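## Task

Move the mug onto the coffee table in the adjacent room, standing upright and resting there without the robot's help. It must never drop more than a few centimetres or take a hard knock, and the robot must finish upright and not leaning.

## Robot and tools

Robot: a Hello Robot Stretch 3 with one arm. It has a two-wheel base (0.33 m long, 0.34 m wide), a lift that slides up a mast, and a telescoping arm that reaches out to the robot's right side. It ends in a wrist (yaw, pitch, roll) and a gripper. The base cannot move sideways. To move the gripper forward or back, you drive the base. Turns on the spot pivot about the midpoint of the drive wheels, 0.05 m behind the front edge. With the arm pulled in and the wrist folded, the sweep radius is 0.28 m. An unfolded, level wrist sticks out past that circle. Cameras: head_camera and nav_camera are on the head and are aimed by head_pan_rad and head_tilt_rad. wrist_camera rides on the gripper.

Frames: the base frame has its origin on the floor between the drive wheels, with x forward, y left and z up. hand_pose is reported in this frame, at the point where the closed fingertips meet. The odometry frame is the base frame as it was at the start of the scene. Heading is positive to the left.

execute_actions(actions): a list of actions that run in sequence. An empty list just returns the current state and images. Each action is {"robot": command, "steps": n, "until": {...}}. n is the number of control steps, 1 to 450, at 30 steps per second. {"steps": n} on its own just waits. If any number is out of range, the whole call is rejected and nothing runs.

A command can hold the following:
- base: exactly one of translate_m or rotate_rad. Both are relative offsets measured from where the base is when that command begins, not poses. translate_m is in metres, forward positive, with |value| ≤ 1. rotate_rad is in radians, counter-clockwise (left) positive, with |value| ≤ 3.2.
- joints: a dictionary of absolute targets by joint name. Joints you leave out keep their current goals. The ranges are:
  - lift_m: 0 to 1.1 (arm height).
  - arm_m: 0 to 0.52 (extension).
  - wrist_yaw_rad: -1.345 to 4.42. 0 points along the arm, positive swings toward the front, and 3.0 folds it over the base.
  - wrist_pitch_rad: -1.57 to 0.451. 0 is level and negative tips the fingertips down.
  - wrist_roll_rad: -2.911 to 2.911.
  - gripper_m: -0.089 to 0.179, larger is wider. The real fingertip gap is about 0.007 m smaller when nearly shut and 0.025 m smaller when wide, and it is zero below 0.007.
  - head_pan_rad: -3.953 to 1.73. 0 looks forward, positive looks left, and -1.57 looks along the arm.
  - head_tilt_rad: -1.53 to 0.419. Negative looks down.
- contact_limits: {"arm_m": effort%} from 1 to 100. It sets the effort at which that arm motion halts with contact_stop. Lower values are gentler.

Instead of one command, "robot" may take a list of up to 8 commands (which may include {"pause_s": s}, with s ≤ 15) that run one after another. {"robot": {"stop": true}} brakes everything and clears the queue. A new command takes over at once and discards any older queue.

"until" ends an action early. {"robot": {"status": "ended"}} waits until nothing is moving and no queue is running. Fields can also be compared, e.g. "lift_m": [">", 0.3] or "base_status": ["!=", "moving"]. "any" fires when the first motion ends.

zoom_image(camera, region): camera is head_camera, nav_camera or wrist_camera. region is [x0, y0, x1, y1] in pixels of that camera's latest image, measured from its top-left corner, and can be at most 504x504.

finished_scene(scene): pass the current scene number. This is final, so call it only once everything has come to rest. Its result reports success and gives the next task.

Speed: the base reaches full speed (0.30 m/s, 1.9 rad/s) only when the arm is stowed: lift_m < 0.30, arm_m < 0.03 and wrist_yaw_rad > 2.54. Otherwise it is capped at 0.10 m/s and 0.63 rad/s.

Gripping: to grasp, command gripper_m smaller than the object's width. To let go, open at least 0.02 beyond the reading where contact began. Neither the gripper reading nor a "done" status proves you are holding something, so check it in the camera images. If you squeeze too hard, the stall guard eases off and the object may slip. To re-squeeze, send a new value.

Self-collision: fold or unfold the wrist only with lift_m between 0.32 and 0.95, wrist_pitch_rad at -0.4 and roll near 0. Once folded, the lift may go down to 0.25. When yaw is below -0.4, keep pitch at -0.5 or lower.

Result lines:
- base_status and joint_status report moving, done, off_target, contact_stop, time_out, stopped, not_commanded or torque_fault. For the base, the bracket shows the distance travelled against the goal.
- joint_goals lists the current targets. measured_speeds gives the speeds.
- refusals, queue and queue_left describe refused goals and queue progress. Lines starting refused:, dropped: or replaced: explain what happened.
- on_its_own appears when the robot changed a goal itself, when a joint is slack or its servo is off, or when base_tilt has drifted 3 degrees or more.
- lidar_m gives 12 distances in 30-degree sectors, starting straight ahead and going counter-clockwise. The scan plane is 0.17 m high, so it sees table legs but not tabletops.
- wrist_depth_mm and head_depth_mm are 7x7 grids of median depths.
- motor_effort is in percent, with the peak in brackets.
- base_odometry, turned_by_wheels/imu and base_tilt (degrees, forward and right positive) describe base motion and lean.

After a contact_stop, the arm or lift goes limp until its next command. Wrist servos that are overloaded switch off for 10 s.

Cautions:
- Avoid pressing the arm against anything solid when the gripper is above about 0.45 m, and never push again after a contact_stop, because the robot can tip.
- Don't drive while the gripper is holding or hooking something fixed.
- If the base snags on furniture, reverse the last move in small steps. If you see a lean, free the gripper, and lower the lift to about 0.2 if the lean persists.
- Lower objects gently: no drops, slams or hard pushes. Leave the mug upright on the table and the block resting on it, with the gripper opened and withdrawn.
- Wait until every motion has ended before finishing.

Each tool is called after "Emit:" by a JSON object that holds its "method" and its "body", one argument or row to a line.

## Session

Emit:
{"method": "execute_actions", "body": {
  "actions": []
}}

Scene clock: 0.00 s.
robot.base_odometry: x=+0.000 y=+0.000 heading=+0.000 (m, m, rad; robot's odometry frame)
robot.turned_by_wheels: +0.000 (rad since the last result)
robot.turned_by_imu: +0.000 (rad since the last result)
robot.base_tilt: forward=-0.2 right=+1.3 (deg)
robot.lidar_m: 1.47 0.87 0.74 0.74 0.79 0.68 0.68 0.78 1.33 3.03 2.17 1.57
robot.head_depth_mm: 1665 1690 1684 1702 1581 1716 1738 / 1714 1718 1730 1735 1621 1744 1766 / 1754 1744 1757 1773 1636 1787 1805 / 1766 1800 1809 1814 1493 1829 1844 / 1816 1842 1849 1854 1691 1428 1875 / 1776 1763 1733 1711 1611 1589 1663 / 1414 1392 1381 1379 1353 1297 1334
robot.base_status: not_commanded
robot.joint_positions: lift_m=+0.473 arm_m=+0.000 wrist_yaw_rad=+2.906 wrist_pitch_rad=-0.409 wrist_roll_rad=-0.019 gripper_m=+0.037 head_pan_rad=+0.000 head_tilt_rad=-0.008
robot.joint_goals: lift_m=+0.473 arm_m=+0.000 wrist_yaw_rad=+2.906 wrist_pitch_rad=-0.409 wrist_roll_rad=-0.019 gripper_m=+0.037 head_pan_rad=+0.000 head_tilt_rad=-0.008
robot.joint_status: lift_m=not_commanded arm_m=not_commanded wrist_yaw_rad=not_commanded wrist_pitch_rad=not_commanded wrist_roll_rad=not_commanded gripper_m=not_commanded head_pan_rad=not_commanded head_tilt_rad=not_commanded
robot.measured_speeds: translate_m=+0.000 rotate_rad=+0.000 lift_m=+0.000 arm_m=+0.000 wrist_yaw_rad=+0.000 wrist_pitch_rad=+0.000 wrist_roll_rad=+0.000 head_pan_rad=+0.000 head_tilt_rad=+0.000
robot: refusals=0 queue=idle queue_left=0
robot.motor_effort: left_wheel=-1 right_wheel=+0 lift_m=+24 arm_m=+0 wrist_yaw_rad=+0 wrist_pitch_rad=+6 wrist_roll_rad=+0 gripper_m=-1 head_pan_rad=+0 head_tilt_rad=+2 (%)
robot.hand_pose: x=+0.0315 y=+0.0740 z=+0.4873 quat_wxyz=(+0.224, +0.698, +0.064, +0.678) (m; robot's base frame)
robot.wrist_depth_mm: - 739 729 721 723 698 689 / 709 785 812 756 778 779 730 / 744 - 869 856 851 824 795 / 775 - 940 939 943 904 899 / 786 - 949 942 944 954 912 / 750 756 - 783 807 778 785 / 670 668 667 657 646 657 658
pictures: head_camera (sideways: a quarter turn clockwise sets it upright), nav_camera (sideways: a quarter turn counterclockwise sets it upright), wrist_camera
camera_calibration (this result's frames):
head_camera: T_world_to_cam=[[-0.0138971, 0.0336451, -0.999337, 1.32041], [0.0344513, 0.998856, 0.0331498, -0.0433402], [0.99931, -0.0339678, -0.0150404, -0.0281638], [0, 0, 0, 1]] pos_world=[0.0479873, -0.00209117, 1.32054]
nav_camera: T_world_to_cam=[[0.00331886, -0.00993749, 0.999945, -1.2508], [0.0221911, -0.999704, -0.0100087, 0.0645996], [0.999748, 0.0222231, -0.00309736, -0.0415511], [0, 0, 0, 1]] pos_world=[0.0442584, 0.0530741, 1.25125]
wrist_camera: T_world_to_cam=[[0.98421, -0.175453, 0.0233843, -0.0239741], [-0.0698695, -0.506477, -0.859418, 0.500065], [0.162631, 0.844214, -0.510739, 0.34247], [0, 0, 0, 1]] pos_world=[0.0028385, -0.0400528, 0.605238]
Images, in order (width x height): head_camera 896x504, nav_camera 672x504, wrist_camera 644x364.

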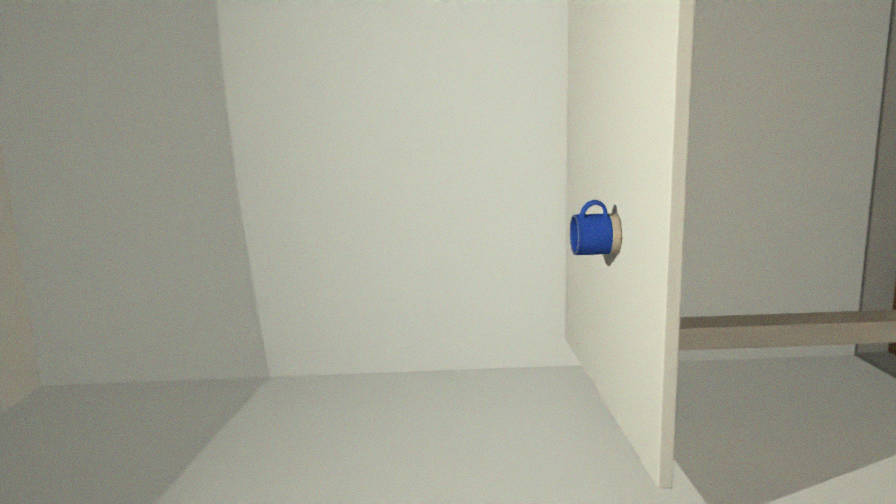

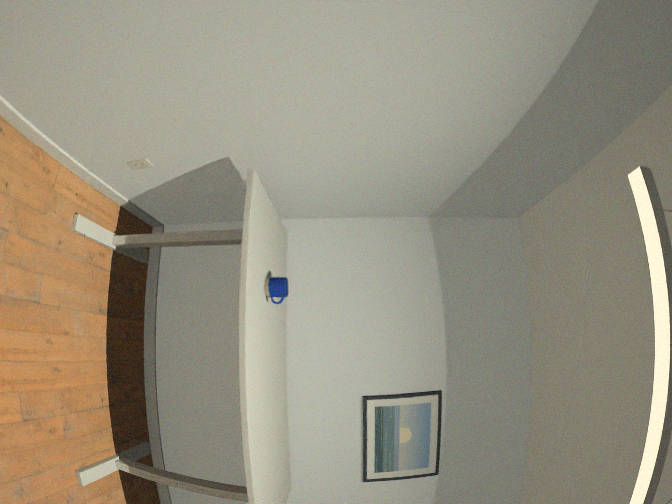

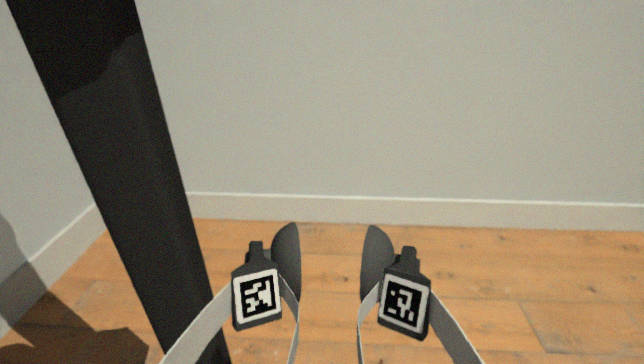

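Emit:
{"method": "execute_actions", "body": {
  "actions": [
    {"robot":{"joints":{"head_pan_rad":-2.2,"head_tilt_rad":-0.35}},"steps":150,"until":{"robot":{"status":"ended"}}}
  ]
}}

Scene clock: 2.40 s.
robot.base_odometry: x=+0.000 y=+0.000 heading=+0.000 (m, m, rad; robot's odometry frame)
robot.turned_by_wheels: +0.000 (rad since the last result)
robot.turned_by_imu: +0.001 (rad since the last result)
robot.base_tilt: forward=-0.1 right=+1.3 (deg)
robot.lidar_m: 1.47 0.86 0.74 0.74 0.79 0.68 0.68 0.78 1.33 3.03 2.17 1.57
robot.head_depth_mm: 858 892 932 978 1020 1071 1129 / 985 1028 1083 1141 1200 1272 1327 / 1139 1211 1288 1368 1455 1569 1440 / 1554 1668 1781 1930 2082 1793 1436 / 1917 2062 2219 2404 2396 1798 1437 / 2368 2647 2870 3035 2408 1813 1444 / 2509 2636 2791 2982 2441 1809 1445
robot.base_status: not_commanded
robot.joint_positions: lift_m=+0.473 arm_m=+0.000 wrist_yaw_rad=+2.906 wrist_pitch_rad=-0.409 wrist_roll_rad=-0.019 gripper_m=+0.037 head_pan_rad=-2.193 head_tilt_rad=-0.346
robot.joint_goals: lift_m=+0.473 arm_m=+0.000 wrist_yaw_rad=+2.906 wrist_pitch_rad=-0.409 wrist_roll_rad=-0.019 gripper_m=+0.037 head_pan_rad=-2.200 head_tilt_rad=-0.350
robot.joint_status: lift_m=not_commanded arm_m=not_commanded wrist_yaw_rad=not_commanded wrist_pitch_rad=not_commanded wrist_roll_rad=not_commanded gripper_m=not_commanded head_pan_rad=done head_tilt_rad=done
robot.measured_speeds: translate_m=+0.000 rotate_rad=+0.000 lift_m=+0.000 arm_m=+0.000 wrist_yaw_rad=+0.000 wrist_pitch_rad=+0.000 wrist_roll_rad=+0.000 head_pan_rad=+0.000 head_tilt_rad=+0.000
robot: refusals=0 queue=done queue_left=0
robot.motor_effort: left_wheel=-1(1) right_wheel=+1(0) lift_m=+24(24) arm_m=+0(0) wrist_yaw_rad=-1(0) wrist_pitch_rad=+6(6) wrist_roll_rad=+0(0) gripper_m=+0(0) head_pan_rad=-5(51) head_tilt_rad=-3(26) (%)
robot.hand_pose: x=+0.0315 y=+0.0740 z=+0.4873 quat_wxyz=(+0.224, +0.698, +0.064, +0.678) (m; robot's base frame)
robot.wrist_depth_mm: - 730 734 713 702 706 686 / 702 841 818 772 750 753 736 / 735 - 845 856 835 824 812 / 782 - 972 938 927 883 877 / 802 - 945 986 960 937 930 / 751 751 - 763 791 786 777 / 674 660 653 650 636 651 656
pictures: head_camera (sideways: a quarter turn clockwise sets it upright), nav_camera (sideways: a quarter turn counterclockwise sets it upright), wrist_camera
camera_calibration (this result's frames):
head_camera: T_world_to_cam=[[0.227974, 0.260262, -0.938239, 1.23896], [0.786471, -0.617308, 0.0198589, -0.0306125], [-0.574014, -0.742424, -0.345419, 0.411469], [0, 0, 0, 1]] pos_world=[-0.0221843, -0.0358661, 1.30517]
nav_camera: T_world_to_cam=[[-0.203008, -0.266127, 0.942318, -1.17408], [-0.822764, 0.568135, -0.0168005, 0.0785901], [-0.530893, -0.778716, -0.334296, 0.398895], [0, 0, 0, 1]] pos_world=[0.0380832, -0.0464796, 1.24103]
wrist_camera: T_world_to_cam=[[0.98421, -0.175453, 0.0233845, -0.0239742], [-0.0698691, -0.506477, -0.859418, 0.500065], [0.162631, 0.844214, -0.510739, 0.34247], [0, 0, 0, 1]] pos_world=[0.00283846, -0.0400528, 0.605238]
Images, in order (width x height): head_camera 896x504, nav_camera 672x504, wrist_camera 644x364.

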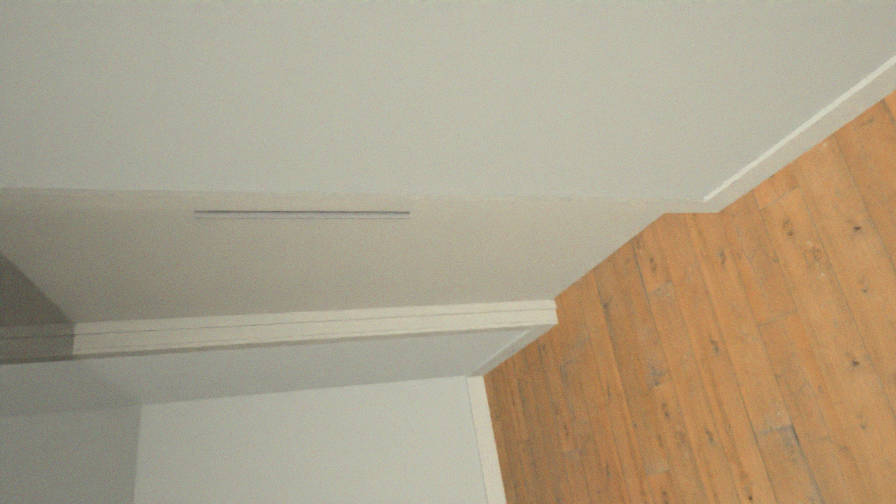

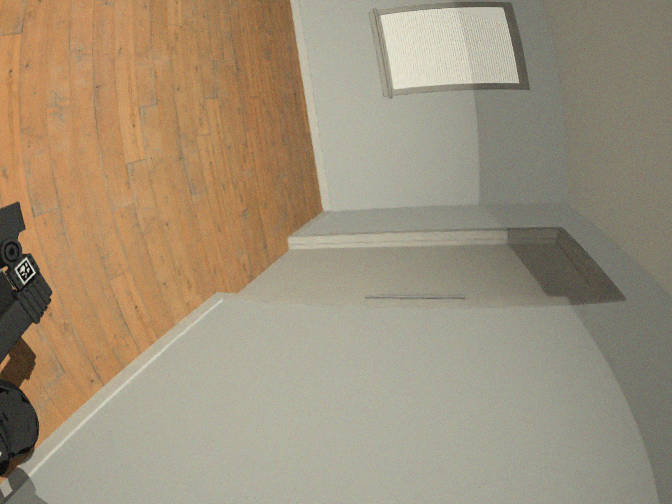

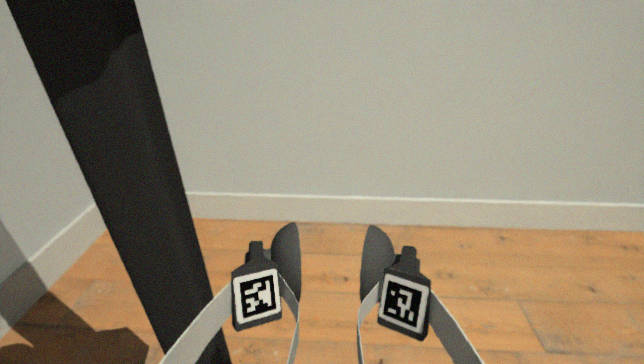

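Emit:
{"method": "execute_actions", "body": {
  "actions": [
    {"robot":{"base":{"rotate_rad":-0.375},"joints":{"head_pan_rad":0.3,"head_tilt_rad":-0.5,"lift_m":1.05,"wrist_yaw_rad":1.57,"wrist_pitch_rad":-0.4,"wrist_roll_rad":0,"arm_m":0.08,"gripper_m":0.17}},"steps":150,"until":{"robot":{"base_status":["!=","moving"]}}},
    {"robot":{"base":{"translate_m":0.77}},"steps":300,"until":{"robot":{"translate_m":[">",0.5]}}}
  ]
}}

Scene clock: 25.83 s.
robot.base_odometry: x=+0.468 y=-0.184 heading=-0.375 (m, m, rad; robot's odometry frame)
robot.turned_by_wheels: -0.375 (rad since the last result)
robot.turned_by_imu: -0.371 (rad since the last result)
robot.base_tilt: forward=+0.1 right=+1.9 (deg)
robot.lidar_m: 1.35 1.05 0.87 0.80 0.81 1.02 1.18 1.19 1.49 2.97 2.21 1.11
robot.head_depth_mm: 1084 1178 1062 700 1580 1543 1284 / 1098 1192 1064 700 1606 1546 1285 / 1111 1209 1071 704 1640 1552 1289 / 1114 1219 1076 704 1656 1547 1291 / 1134 1234 1075 706 1688 1547 1292 / 1147 1246 1003 708 1717 1557 1291 / 1160 1265 1083 710 1657 1366 1283
robot.base_status: moving (translate_m +0.5030 of +0.7700)
robot.joint_positions: lift_m=+1.050 arm_m=+0.080 wrist_yaw_rad=+1.573 wrist_pitch_rad=-0.414 wrist_roll_rad=-0.004 gripper_m=+0.170 head_pan_rad=+0.293 head_tilt_rad=-0.494
robot.joint_goals: lift_m=+1.050 arm_m=+0.080 wrist_yaw_rad=+1.570 wrist_pitch_rad=-0.400 wrist_roll_rad=+0.000 gripper_m=+0.170 head_pan_rad=+0.300 head_tilt_rad=-0.500
robot.joint_status: lift_m=done arm_m=done wrist_yaw_rad=done wrist_pitch_rad=done wrist_roll_rad=done gripper_m=done head_pan_rad=done head_tilt_rad=done
robot.measured_speeds: translate_m=+0.100 rotate_rad=+0.000 lift_m=+0.000 arm_m=+0.000 wrist_yaw_rad=+0.000 wrist_pitch_rad=+0.000 wrist_roll_rad=+0.000 head_pan_rad=+0.000 head_tilt_rad=+0.000
robot: refusals=0 queue=running queue_left=0
robot.motor_effort: left_wheel=+4(8) right_wheel=-1(8) lift_m=+29(29) arm_m=+3(5) wrist_yaw_rad=-2(3) wrist_pitch_rad=+5(4) wrist_roll_rad=+3(4) gripper_m=+0(81) head_pan_rad=+5(53) head_tilt_rad=-3(18) (%)
robot.hand_pose: x=+0.2035 y=-0.2243 z=+1.0633 quat_wxyz=(+0.593, +0.592, -0.384, +0.388) (m; robot's base frame)
robot.wrist_depth_mm: - - - - - - - / - - 989 997 956 - - / 629 630 626 628 603 648 - / 985 - - - - - - / - - - - - - - / - - - - - - - / - - - - - - -
pictures: head_camera (sideways: a quarter turn clockwise sets it upright), nav_camera (sideways: a quarter turn counterclockwise sets it upright), wrist_camera
camera_calibration (this result's frames):
head_camera: T_world_to_cam=[[-0.468607, -0.106172, -0.877004, 1.16331], [-0.244401, 0.969584, 0.0132102, -0.0156651], [0.848926, 0.220531, -0.480302, 0.578313], [0, 0, 0, 1]] pos_world=[0.0503607, 0.0111634, 1.2982]
nav_camera: T_world_to_cam=[[0.45308, 0.126251, 0.882485, -1.10001], [0.302943, -0.952815, -0.0192221, 0.0748725], [0.838418, 0.276052, -0.469948, 0.567068], [0, 0, 0, 1]] pos_world=[0.000271148, 0.0536774, 1.23868]
wrist_camera: T_world_to_cam=[[0.0552259, -0.998429, 0.00943, -0.239836], [-0.513323, -0.0364915, -0.857419, 1.04953], [0.856417, 0.0425112, -0.514532, 0.543537], [0, 0, 0, 1]] pos_world=[0.086499, -0.224267, 1.18182]
Images, in order (width x height): head_camera 896x504, nav_camera 672x504, wrist_camera 644x364.

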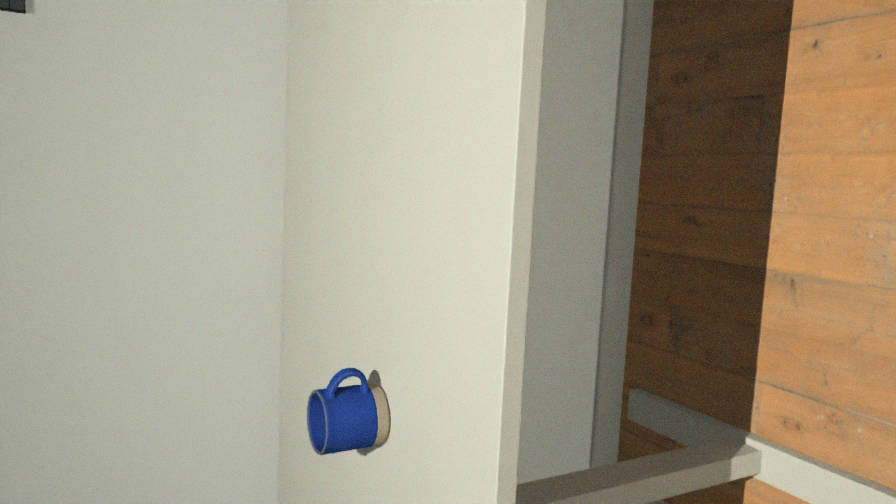

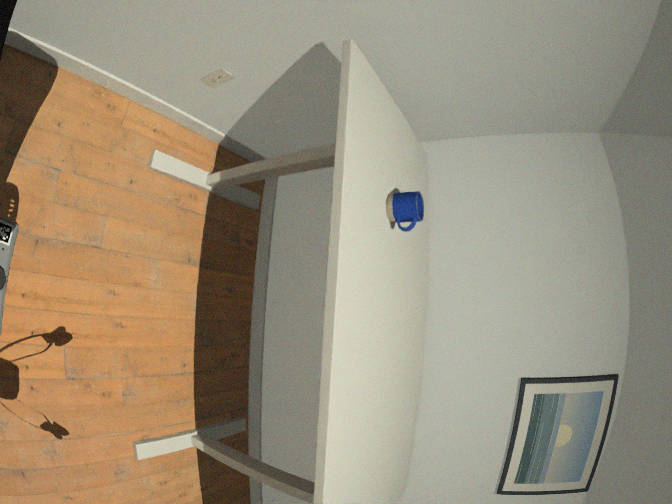

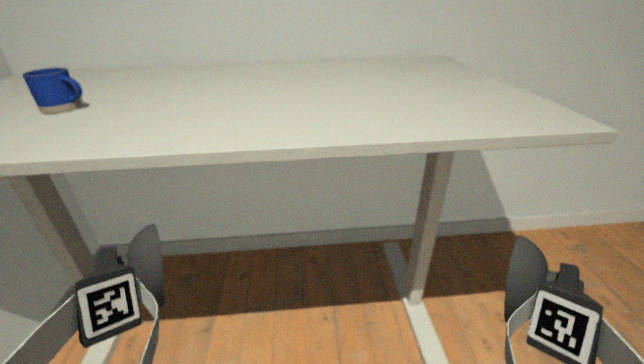

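Emit:
{"method": "execute_actions", "body": {
  "actions": [
    {"steps":200,"until":{"robot":{"status":"ended"}}},
    {"robot":{"base":{"rotate_rad":1.70},"joints":{"head_pan_rad":-1.0,"head_tilt_rad":-0.6}},"steps":200,"until":{"robot":{"rotate_rad":[">",0.9]}}},
    {"robot":{"joints":{"arm_m":0.39}},"steps":200,"until":{"robot":{"status":"ended"}}}
  ]
}}

Scene clock: 34.53 s.
robot.base_odometry: x=+0.717 y=-0.282 heading=+1.325 (m, m, rad; robot's odometry frame)
robot.turned_by_wheels: +1.700 (rad since the last result)
robot.turned_by_imu: +1.710 (rad since the last result)
robot.base_tilt: forward=-0.3 right=+1.2 (deg)
robot.lidar_m: 0.83 0.86 1.19 1.44 1.49 2.17 2.94 0.89 0.89 1.09 0.85 0.86
robot.head_depth_mm: 896 980 758 595 466 393 1221 / 941 1033 820 594 465 415 1218 / 994 1077 868 594 465 1370 1218 / 1043 1128 652 595 466 1401 1221 / 1103 1188 823 595 482 1334 1225 / 1042 1112 821 596 515 1437 1195 / 920 987 822 596 1211 1332 1221
robot.base_status: done (rotate_rad +1.6999 of +1.7000)
robot.joint_positions: lift_m=+1.050 arm_m=+0.390 wrist_yaw_rad=+1.571 wrist_pitch_rad=-0.414 wrist_roll_rad=-0.004 gripper_m=+0.170 head_pan_rad=-0.993 head_tilt_rad=-0.593
robot.joint_goals: lift_m=+1.050 arm_m=+0.390 wrist_yaw_rad=+1.570 wrist_pitch_rad=-0.400 wrist_roll_rad=+0.000 gripper_m=+0.170 head_pan_rad=-1.000 head_tilt_rad=-0.600
robot.joint_status: lift_m=done arm_m=done wrist_yaw_rad=done wrist_pitch_rad=done wrist_roll_rad=done gripper_m=done head_pan_rad=done head_tilt_rad=done
robot.measured_speeds: translate_m=+0.000 rotate_rad=+0.000 lift_m=+0.000 arm_m=+0.000 wrist_yaw_rad=+0.000 wrist_pitch_rad=+0.000 wrist_roll_rad=+0.000 head_pan_rad=+0.000 head_tilt_rad=+0.000
robot: refusals=0 queue=done queue_left=0
robot.motor_effort: left_wheel=-3(9) right_wheel=+3(8) lift_m=+29(28) arm_m=+3(3) wrist_yaw_rad=-1(2) wrist_pitch_rad=+5(5) wrist_roll_rad=+3(3) gripper_m=+0(0) head_pan_rad=-4(51) head_tilt_rad=-4(14) (%)
robot.hand_pose: x=+0.2035 y=-0.5347 z=+1.0633 quat_wxyz=(+0.593, +0.591, -0.385, +0.388) (m; robot's base frame)
robot.wrist_depth_mm: 687 701 687 669 680 683 643 / 765 748 763 736 734 732 693 / 864 812 630 614 609 599 589 / 921 937 449 405 400 437 433 / - 374 364 326 320 346 347 / - 298 294 290 288 287 287 / - 248 248 247 247 243 248
pictures: head_camera (sideways: a quarter turn clockwise sets it upright), nav_camera (sideways: a quarter turn counterclockwise sets it upright), wrist_camera
camera_calibration (this result's frames):
head_camera: T_world_to_cam=[[-0.279451, 0.49032, -0.825526, 1.09503], [0.862457, 0.506058, 0.00862039, -0.0164401], [0.42199, -0.709571, -0.564298, 0.690204], [0, 0, 0, 1]] pos_world=[0.0289257, -0.038846, 1.2936]
nav_camera: T_world_to_cam=[[0.294678, -0.470267, 0.831874, -1.03305], [-0.8304, -0.556787, -0.020601, 0.0835784], [0.472864, -0.684717, -0.554583, 0.679417], [0, 0, 0, 1]] pos_world=[0.0525478, 0.0259367, 1.23788]
wrist_camera: T_world_to_cam=[[0.0536599, -0.998515, 0.00942997, -0.549423], [-0.513381, -0.0356864, -0.857418, 1.03865], [0.856482, 0.0411679, -0.514533, 0.556], [0, 0, 0, 1]] pos_world=[0.0864993, -0.534431, 1.18182]
Images, in order (width x height): head_camera 896x504, nav_camera 672x504, wrist_camera 644x364.

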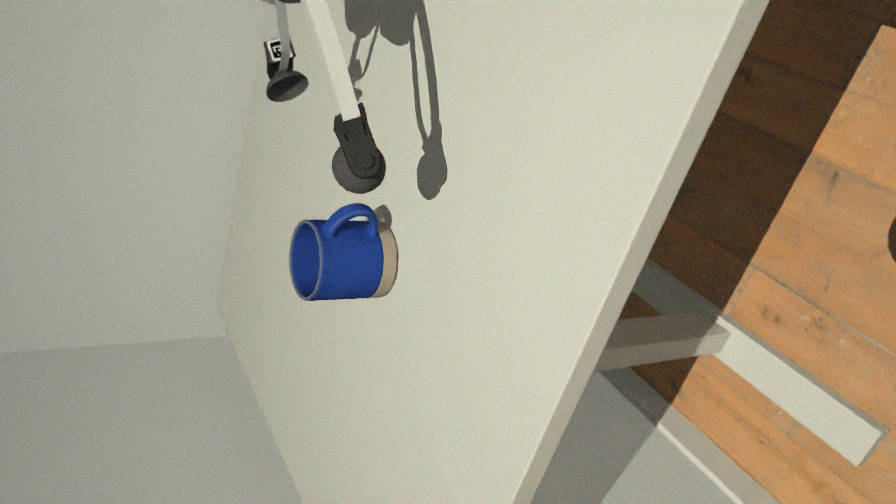

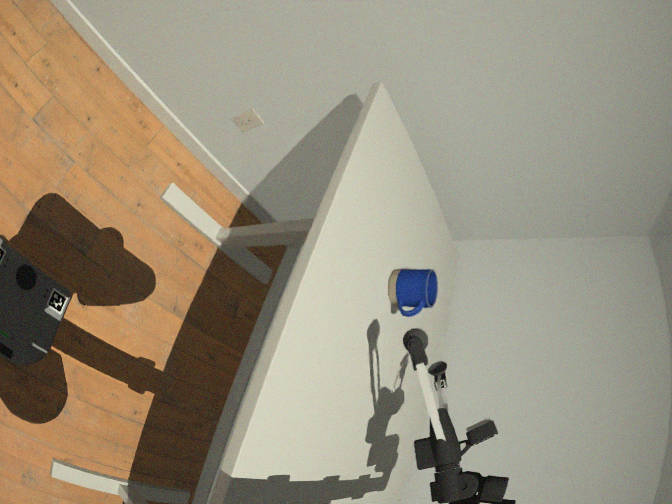

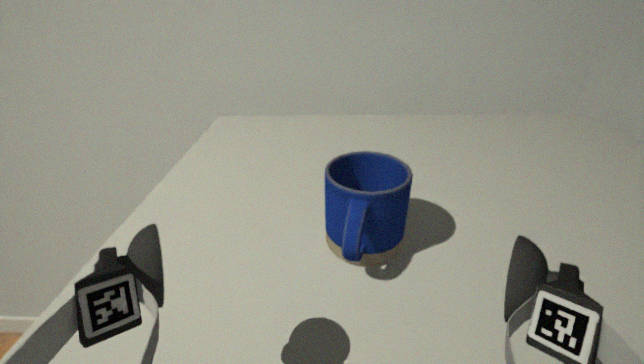

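Emit:
{"method": "execute_actions", "body": {
  "actions": [
    {"robot":{"base":{"translate_m":0.09},"joints":{"arm_m":0.418,"lift_m":0.99}},"steps":200,"until":{"robot":{"status":"ended"}}}
  ]
}}

Scene clock: 39.43 s.
robot.base_odometry: x=+0.738 y=-0.195 heading=+1.325 (m, m, rad; robot's odometry frame)
robot.turned_by_wheels: +0.000 (rad since the last result)
robot.turned_by_imu: +0.002 (rad since the last result)
robot.base_tilt: forward=-0.2 right=+1.4 (deg)
robot.lidar_m: 0.74 0.77 1.06 1.44 1.50 2.17 3.03 0.96 1.13 1.09 0.80 0.77
robot.head_depth_mm: 898 976 888 594 466 393 1219 / 945 1028 822 571 466 415 1221 / 989 1070 647 572 467 1369 1218 / 1048 1125 821 595 466 1371 1222 / 1045 1135 824 596 482 1308 1218 / 922 990 826 596 515 1358 1213 / 820 877 868 597 1081 1202 1203
robot.base_status: done (translate_m +0.0900 of +0.0900)
robot.joint_positions: lift_m=+0.990 arm_m=+0.418 wrist_yaw_rad=+1.571 wrist_pitch_rad=-0.414 wrist_roll_rad=-0.004 gripper_m=+0.170 head_pan_rad=-0.993 head_tilt_rad=-0.593
robot.joint_goals: lift_m=+0.990 arm_m=+0.418 wrist_yaw_rad=+1.570 wrist_pitch_rad=-0.400 wrist_roll_rad=+0.000 gripper_m=+0.170 head_pan_rad=-1.000 head_tilt_rad=-0.600
robot.joint_status: lift_m=done arm_m=done wrist_yaw_rad=done wrist_pitch_rad=done wrist_roll_rad=done gripper_m=done head_pan_rad=done head_tilt_rad=done
robot.measured_speeds: translate_m=+0.000 rotate_rad=+0.000 lift_m=+0.000 arm_m=+0.000 wrist_yaw_rad=+0.000 wrist_pitch_rad=+0.000 wrist_roll_rad=+0.000 head_pan_rad=+0.000 head_tilt_rad=+0.000
robot: refusals=0 queue=done queue_left=0
robot.motor_effort: left_wheel=-4(4) right_wheel=+3(8) lift_m=+19(28) arm_m=+3(3) wrist_yaw_rad=-1(1) wrist_pitch_rad=+5(6) wrist_roll_rad=+2(3) gripper_m=+1(0) head_pan_rad=-4(3) head_tilt_rad=-4(3) (%)
robot.hand_pose: x=+0.2035 y=-0.5627 z=+1.0037 quat_wxyz=(+0.593, +0.591, -0.385, +0.388) (m; robot's base frame)
robot.wrist_depth_mm: 626 616 605 601 595 582 575 / 683 667 659 655 650 646 601 / 775 707 456 450 445 438 441 / 787 333 332 201 297 325 321 / 267 270 263 164 249 256 252 / 223 216 217 188 208 212 212 / - 182 183 183 182 180 185
pictures: head_camera (sideways: a quarter turn clockwise sets it upright), nav_camera (sideways: a quarter turn counterclockwise sets it upright), wrist_camera
camera_calibration (this result's frames):
head_camera: T_world_to_cam=[[-0.279452, 0.490322, -0.825525, 1.09503], [0.862456, 0.506058, 0.00862029, -0.01644], [0.42199, -0.70957, -0.5643, 0.690206], [0, 0, 0, 1]] pos_world=[0.0289257, -0.038846, 1.2936]
nav_camera: T_world_to_cam=[[0.294679, -0.470268, 0.831873, -1.03304], [-0.8304, -0.556787, -0.020601, 0.0835785], [0.472864, -0.684716, -0.554584, 0.679419], [0, 0, 0, 1]] pos_world=[0.0525477, 0.0259368, 1.23788]
wrist_camera: T_world_to_cam=[[0.0536602, -0.998515, 0.0094282, -0.576822], [-0.513407, -0.0356863, -0.857403, 0.986547], [0.856466, 0.041168, -0.514559, 0.526527], [0, 0, 0, 1]] pos_world=[0.0864991, -0.562435, 1.12224]
Images, in order (width x height): head_camera 896x504, nav_camera 672x504, wrist_camera 644x364.

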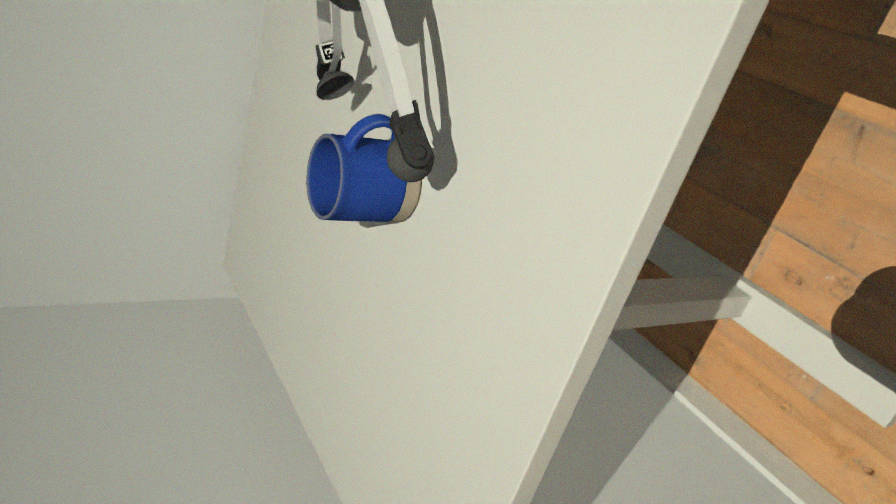

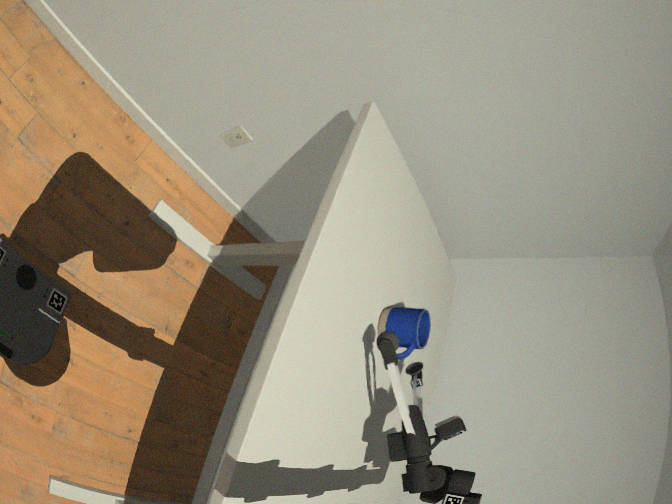

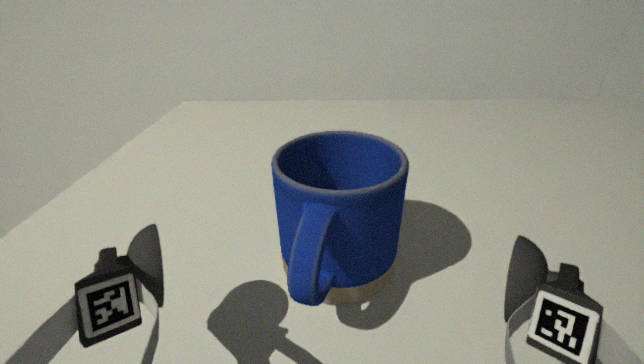

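Emit:
{"method": "execute_actions", "body": {
  "actions": [
    {"robot":[{"base":{"translate_m":0.06},"joints":{"arm_m":0.42}},{"joints":{"gripper_m":0.105}}],"steps":200,"until":{"robot":{"status":"ended"}}}
  ]
}}

Scene clock: 44.77 s.
robot.base_odometry: x=+0.753 y=-0.136 heading=+1.325 (m, m, rad; robot's odometry frame)
robot.turned_by_wheels: +0.000 (rad since the last result)
robot.turned_by_imu: +0.002 (rad since the last result)
robot.base_tilt: forward=-0.2 right=+1.4 (deg)
robot.lidar_m: 0.68 0.71 0.97 1.44 1.49 2.17 3.10 1.00 1.13 1.09 0.76 0.71
robot.head_depth_mm: 898 976 866 593 466 393 1215 / 941 1027 822 572 466 415 1219 / 986 1073 821 593 466 1363 1220 / 1041 1137 820 594 466 1274 1218 / 959 1044 823 594 482 1404 1192 / 842 909 822 595 515 1301 1221 / 753 803 840 598 984 1108 1174
robot.base_status: done (translate_m +0.0600 of +0.0600)
robot.joint_positions: lift_m=+0.990 arm_m=+0.420 wrist_yaw_rad=+1.571 wrist_pitch_rad=-0.414 wrist_roll_rad=-0.004 gripper_m=+0.105 head_pan_rad=-0.993 head_tilt_rad=-0.593
robot.joint_goals: lift_m=+0.990 arm_m=+0.420 wrist_yaw_rad=+1.570 wrist_pitch_rad=-0.400 wrist_roll_rad=+0.000 gripper_m=+0.105 head_pan_rad=-1.000 head_tilt_rad=-0.600
robot.joint_status: lift_m=done arm_m=done wrist_yaw_rad=done wrist_pitch_rad=done wrist_roll_rad=done gripper_m=done head_pan_rad=done head_tilt_rad=done
robot.measured_speeds: translate_m=+0.000 rotate_rad=+0.000 lift_m=+0.000 arm_m=+0.000 wrist_yaw_rad=+0.000 wrist_pitch_rad=+0.000 wrist_roll_rad=+0.000 head_pan_rad=+0.000 head_tilt_rad=+0.000
robot: refusals=0 queue=done queue_left=0
robot.motor_effort: left_wheel=-4(5) right_wheel=+4(10) lift_m=+19(20) arm_m=+4(4) wrist_yaw_rad=-1(1) wrist_pitch_rad=+5(5) wrist_roll_rad=+3(3) gripper_m=+0(83) head_pan_rad=-3(4) head_tilt_rad=-4(4) (%)
robot.hand_pose: x=+0.2035 y=-0.5647 z=+1.0037 quat_wxyz=(+0.593, +0.591, -0.385, +0.388) (m; robot's base frame)
robot.wrist_depth_mm: 566 556 549 551 544 528 534 / 623 609 608 600 582 575 561 / 657 651 460 455 448 439 434 / 721 340 334 175 334 325 319 / 266 266 244 185 167 258 254 / 219 218 127 111 117 211 209 / 186 181 178 109 148 176 178
pictures: head_camera (sideways: a quarter turn clockwise sets it upright), nav_camera (sideways: a quarter turn counterclockwise sets it upright), wrist_camera
camera_calibration (this result's frames):
head_camera: T_world_to_cam=[[-0.279452, 0.490322, -0.825525, 1.09503], [0.862457, 0.506058, 0.00862029, -0.01644], [0.42199, -0.70957, -0.5643, 0.690206], [0, 0, 0, 1]] pos_world=[0.0289257, -0.038846, 1.2936]
nav_camera: T_world_to_cam=[[0.294679, -0.470268, 0.831873, -1.03304], [-0.8304, -0.556787, -0.020601, 0.0835785], [0.472864, -0.684716, -0.554584, 0.679419], [0, 0, 0, 1]] pos_world=[0.0525477, 0.0259368, 1.23788]
wrist_camera: T_world_to_cam=[[0.0536604, -0.998515, 0.00942824, -0.578812], [-0.513407, -0.0356864, -0.857403, 0.986476], [0.856466, 0.0411681, -0.514559, 0.52661], [0, 0, 0, 1]] pos_world=[0.0864991, -0.564428, 1.12224]
Images, in order (width x height): head_camera 896x504, nav_camera 672x504, wrist_camera 644x364.

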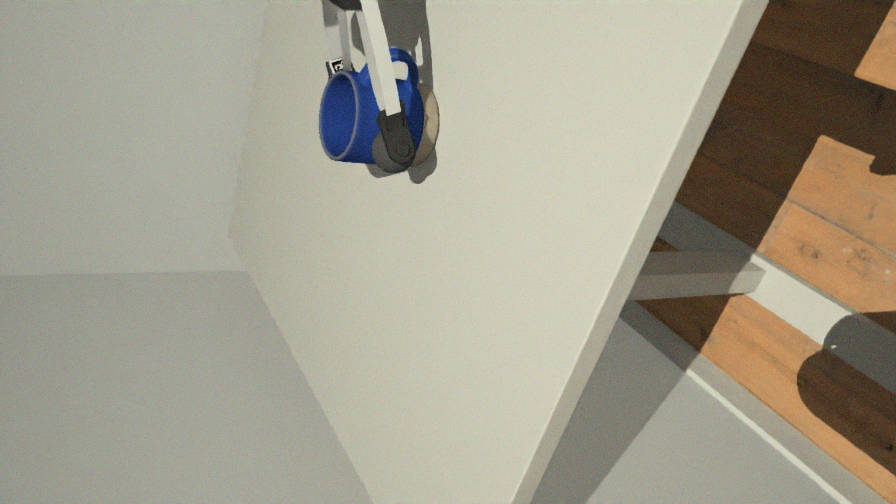

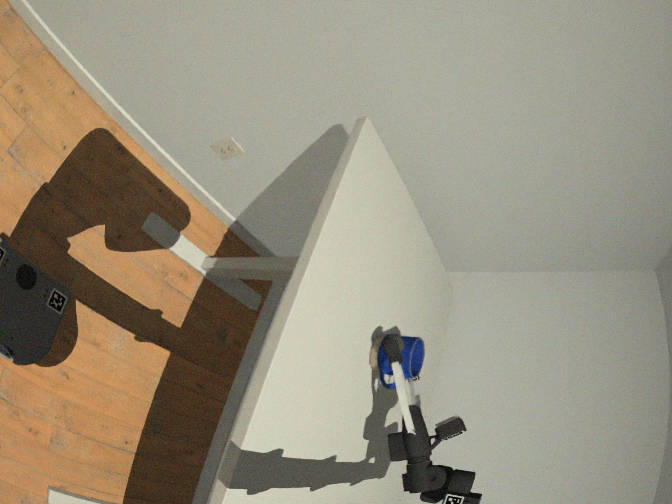

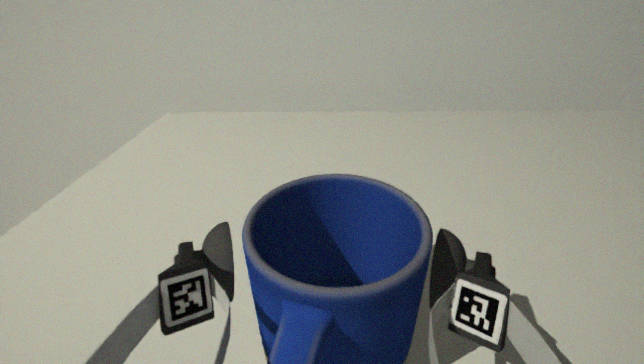

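Emit:
{"method": "execute_actions", "body": {
  "actions": [
    {"robot":[{"joints":{"lift_m":0.984,"arm_m":0.422}},{"joints":{"gripper_m":0.042}},{"pause_s":0.5},{"joints":{"lift_m":1.005}}],"steps":200,"until":{"robot":{"status":"ended"}}}
  ]
}}

Scene clock: 50.00 s.
robot.base_odometry: x=+0.753 y=-0.136 heading=+1.325 (m, m, rad; robot's odometry frame)
robot.turned_by_wheels: +0.000 (rad since the last result)
robot.turned_by_imu: +0.002 (rad since the last result)
robot.base_tilt: forward=-0.3 right=+1.4 (deg)
robot.lidar_m: 0.68 0.71 0.97 1.44 1.49 2.16 3.10 1.00 1.13 1.09 0.76 0.71
robot.head_depth_mm: 901 979 866 593 465 393 1217 / 942 1026 744 575 466 415 1221 / 993 1071 822 594 466 1365 1223 / 1040 1138 822 594 467 1273 1220 / 960 1044 823 596 482 1403 1194 / 842 907 823 596 515 1299 1224 / 751 804 833 596 989 1104 1180
robot.base_status: done (translate_m +0.0600 of +0.0600)
robot.joint_positions: lift_m=+1.005 arm_m=+0.422 wrist_yaw_rad=+1.571 wrist_pitch_rad=-0.440 wrist_roll_rad=-0.004 gripper_m=+0.043 head_pan_rad=-0.993 head_tilt_rad=-0.593
robot.joint_goals: lift_m=+1.005 arm_m=+0.422 wrist_yaw_rad=+1.570 wrist_pitch_rad=-0.400 wrist_roll_rad=+0.000 gripper_m=+0.042 head_pan_rad=-1.000 head_tilt_rad=-0.600
robot.joint_status: lift_m=done arm_m=done wrist_yaw_rad=done wrist_pitch_rad=done wrist_roll_rad=done gripper_m=done head_pan_rad=done head_tilt_rad=done
robot.measured_speeds: translate_m=+0.000 rotate_rad=+0.000 lift_m=+0.000 arm_m=+0.000 wrist_yaw_rad=+0.000 wrist_pitch_rad=+0.000 wrist_roll_rad=+0.000 head_pan_rad=+0.000 head_tilt_rad=+0.000
robot: refusals=0 queue=done queue_left=0
robot.motor_effort: left_wheel=-4(4) right_wheel=+3(3) lift_m=+31(33) arm_m=+3(3) wrist_yaw_rad=-1(0) wrist_pitch_rad=+15(15) wrist_roll_rad=+3(3) gripper_m=-17(90) head_pan_rad=-3(4) head_tilt_rad=-4(4) (%)
robot.hand_pose: x=+0.2002 y=-0.5667 z=+1.0125 quat_wxyz=(+0.598, +0.596, -0.377, +0.380) (m; robot's base frame)
robot.wrist_depth_mm: 574 557 542 552 543 530 519 / 617 616 603 606 581 585 579 / 686 642 462 452 450 436 431 / 749 345 338 168 317 327 328 / 278 273 167 180 162 264 264 / 227 229 112 102 106 220 221 / 195 196 186 106 129 187 187
pictures: head_camera (sideways: a quarter turn clockwise sets it upright), nav_camera (sideways: a quarter turn counterclockwise sets it upright), wrist_camera
camera_calibration (this result's frames):
head_camera: T_world_to_cam=[[-0.279452, 0.490322, -0.825525, 1.09503], [0.862457, 0.506058, 0.00862029, -0.01644], [0.42199, -0.70957, -0.5643, 0.690206], [0, 0, 0, 1]] pos_world=[0.0289257, -0.038846, 1.2936]
nav_camera: T_world_to_cam=[[0.294679, -0.470268, 0.831872, -1.03304], [-0.8304, -0.556787, -0.020601, 0.0835785], [0.472864, -0.684716, -0.554584, 0.67942], [0, 0, 0, 1]] pos_world=[0.0525477, 0.0259368, 1.23788]
wrist_camera: T_world_to_cam=[[0.0538098, -0.998519, 0.00807509, -0.579406], [-0.534863, -0.0356506, -0.844186, 0.983264], [0.843223, 0.0411064, -0.535989, 0.558326], [0, 0, 0, 1]] pos_world=[0.0862957, -0.566445, 1.13399]
Images, in order (width x height): head_camera 896x504, nav_camera 672x504, wrist_camera 644x364.

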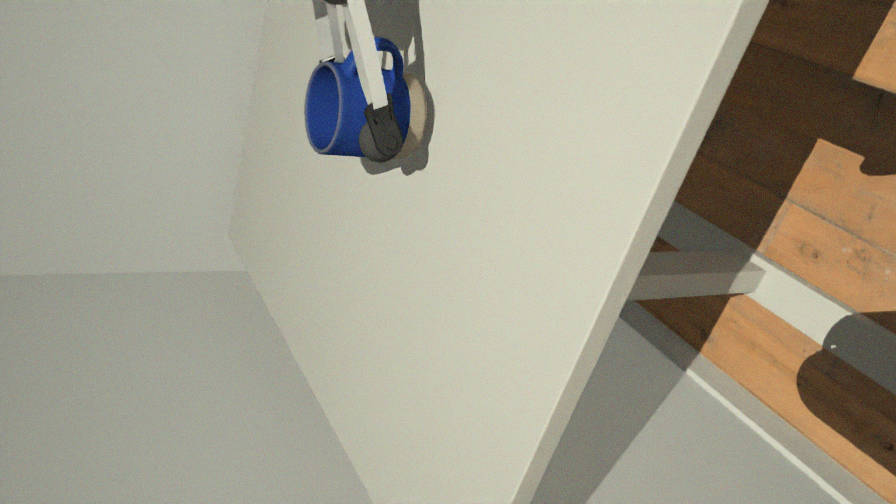

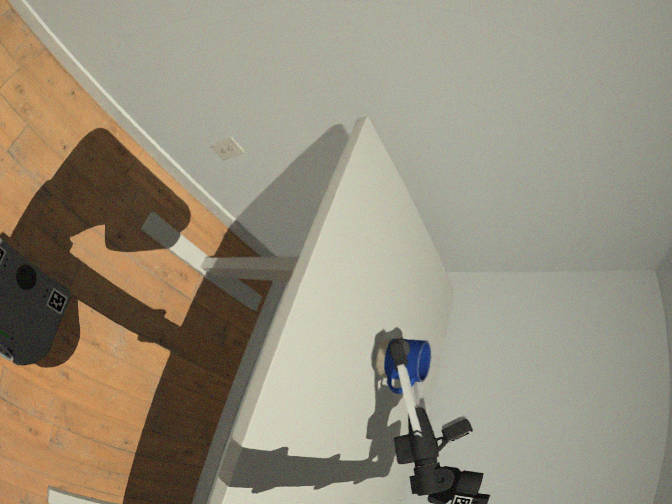

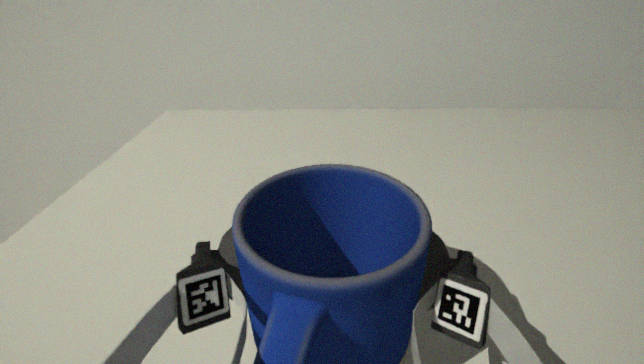

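Emit:
{"method": "execute_actions", "body": {
  "actions": [
    {"robot":{"joints":{"gripper_m":0.037,"lift_m":1.015,"arm_m":0.3,"wrist_pitch_rad":-0.375,"head_pan_rad":-1.15}},"steps":200,"until":{"robot":{"status":"ended"}}}
  ]
}}

Scene clock: 53.20 s.
robot.base_odometry: x=+0.753 y=-0.136 heading=+1.325 (m, m, rad; robot's odometry frame)
robot.turned_by_wheels: +0.000 (rad since the last result)
robot.turned_by_imu: +0.001 (rad since the last result)
robot.base_tilt: forward=-0.2 right=+1.3 (deg)
robot.lidar_m: 0.68 0.71 0.97 1.44 1.50 2.16 3.09 1.00 1.13 1.09 0.76 0.71
robot.head_depth_mm: 872 951 - 571 466 393 1221 / 904 982 818 583 466 404 1218 / 934 1028 867 551 466 1333 1224 / 966 1051 821 495 467 1366 1221 / 1002 1105 821 573 467 1229 1226 / 1012 1100 824 595 467 1406 1219 / 896 952 825 596 499 1246 1205
robot.base_status: done (translate_m +0.0600 of +0.0600)
robot.joint_positions: lift_m=+1.015 arm_m=+0.300 wrist_yaw_rad=+1.571 wrist_pitch_rad=-0.422 wrist_roll_rad=-0.004 gripper_m=+0.038 head_pan_rad=-1.143 head_tilt_rad=-0.593
robot.joint_goals: lift_m=+1.015 arm_m=+0.300 wrist_yaw_rad=+1.570 wrist_pitch_rad=-0.375 wrist_roll_rad=+0.000 gripper_m=+0.037 head_pan_rad=-1.150 head_tilt_rad=-0.600
robot.joint_status: lift_m=done arm_m=done wrist_yaw_rad=done wrist_pitch_rad=done wrist_roll_rad=done gripper_m=done head_pan_rad=done head_tilt_rad=done
robot.measured_speeds: translate_m=+0.000 rotate_rad=+0.000 lift_m=+0.000 arm_m=+0.000 wrist_yaw_rad=+0.000 wrist_pitch_rad=+0.000 wrist_roll_rad=+0.000 head_pan_rad=+0.000 head_tilt_rad=+0.000
robot: refusals=0 queue=done queue_left=0
robot.motor_effort: left_wheel=-4(3) right_wheel=+4(3) lift_m=+31(32) arm_m=-3(2) wrist_yaw_rad=+0(0) wrist_pitch_rad=+17(18) wrist_roll_rad=+3(3) gripper_m=-17(48) head_pan_rad=-4(25) head_tilt_rad=-4(4) (%)
robot.hand_pose: x=+0.2025 y=-0.4455 z=+1.0265 quat_wxyz=(+0.595, +0.593, -0.383, +0.385) (m; robot's base frame)
robot.wrist_depth_mm: 554 565 543 556 538 534 530 / 612 611 612 586 596 574 577 / 667 668 643 506 498 489 478 / 746 744 375 168 349 366 361 / 837 802 167 181 162 289 283 / 949 265 112 102 107 240 240 / - 210 198 106 128 201 202
pictures: head_camera (sideways: a quarter turn clockwise sets it upright), nav_camera (sideways: a quarter turn counterclockwise sets it upright), wrist_camera
camera_calibration (this result's frames):
head_camera: T_world_to_cam=[[-0.203141, 0.526539, -0.825525, 1.09456], [0.928326, 0.371668, 0.00862026, -0.0168418], [0.31136, -0.764605, -0.5643, 0.690882], [0, 0, 0, 1]] pos_world=[0.0228722, -0.0418177, 1.2936]
nav_camera: T_world_to_cam=[[0.221191, -0.508982, 0.831872, -1.0326], [-0.9042, -0.426613, -0.020601, 0.0840287], [0.365373, -0.747622, -0.554585, 0.680076], [0, 0, 0, 1]] pos_world=[0.0558985, 0.018714, 1.23788]
wrist_camera: T_world_to_cam=[[0.0536726, -0.998518, 0.00902573, -0.459548], [-0.519823, -0.0356569, -0.853529, 1.00712], [0.852586, 0.0411194, -0.520967, 0.541582], [0, 0, 0, 1]] pos_world=[0.0864458, -0.445226, 1.1459]
Images, in order (width x height): head_camera 896x504, nav_camera 672x504, wrist_camera 644x364.

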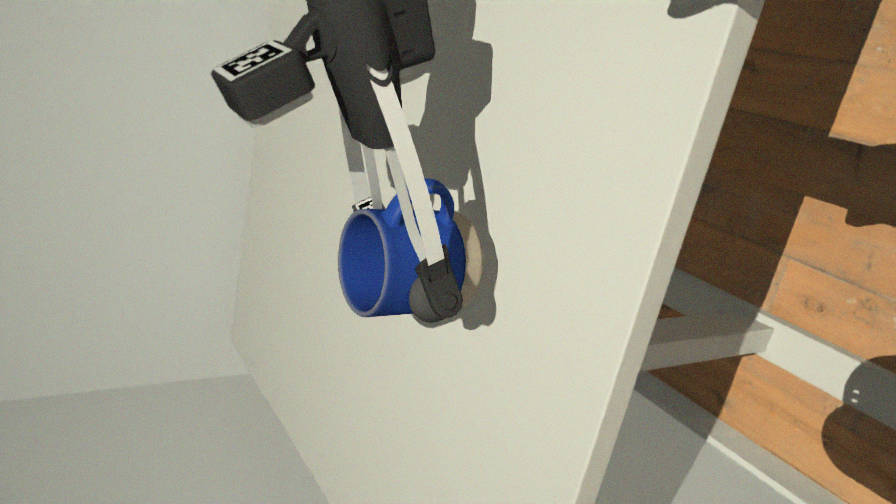

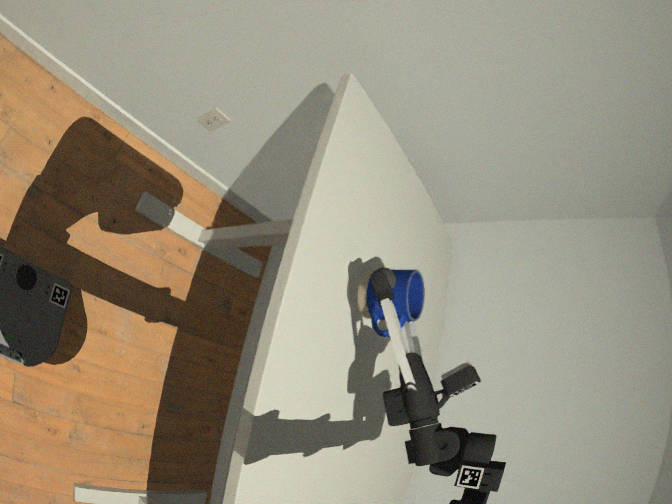

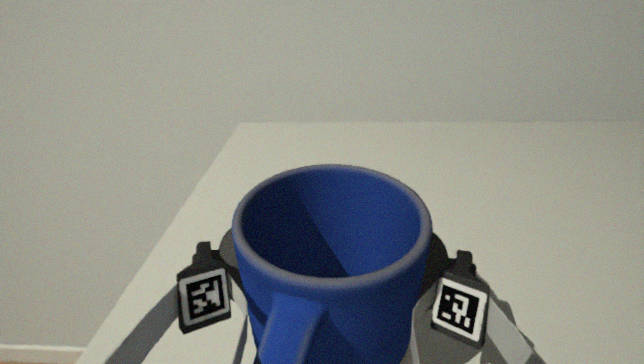

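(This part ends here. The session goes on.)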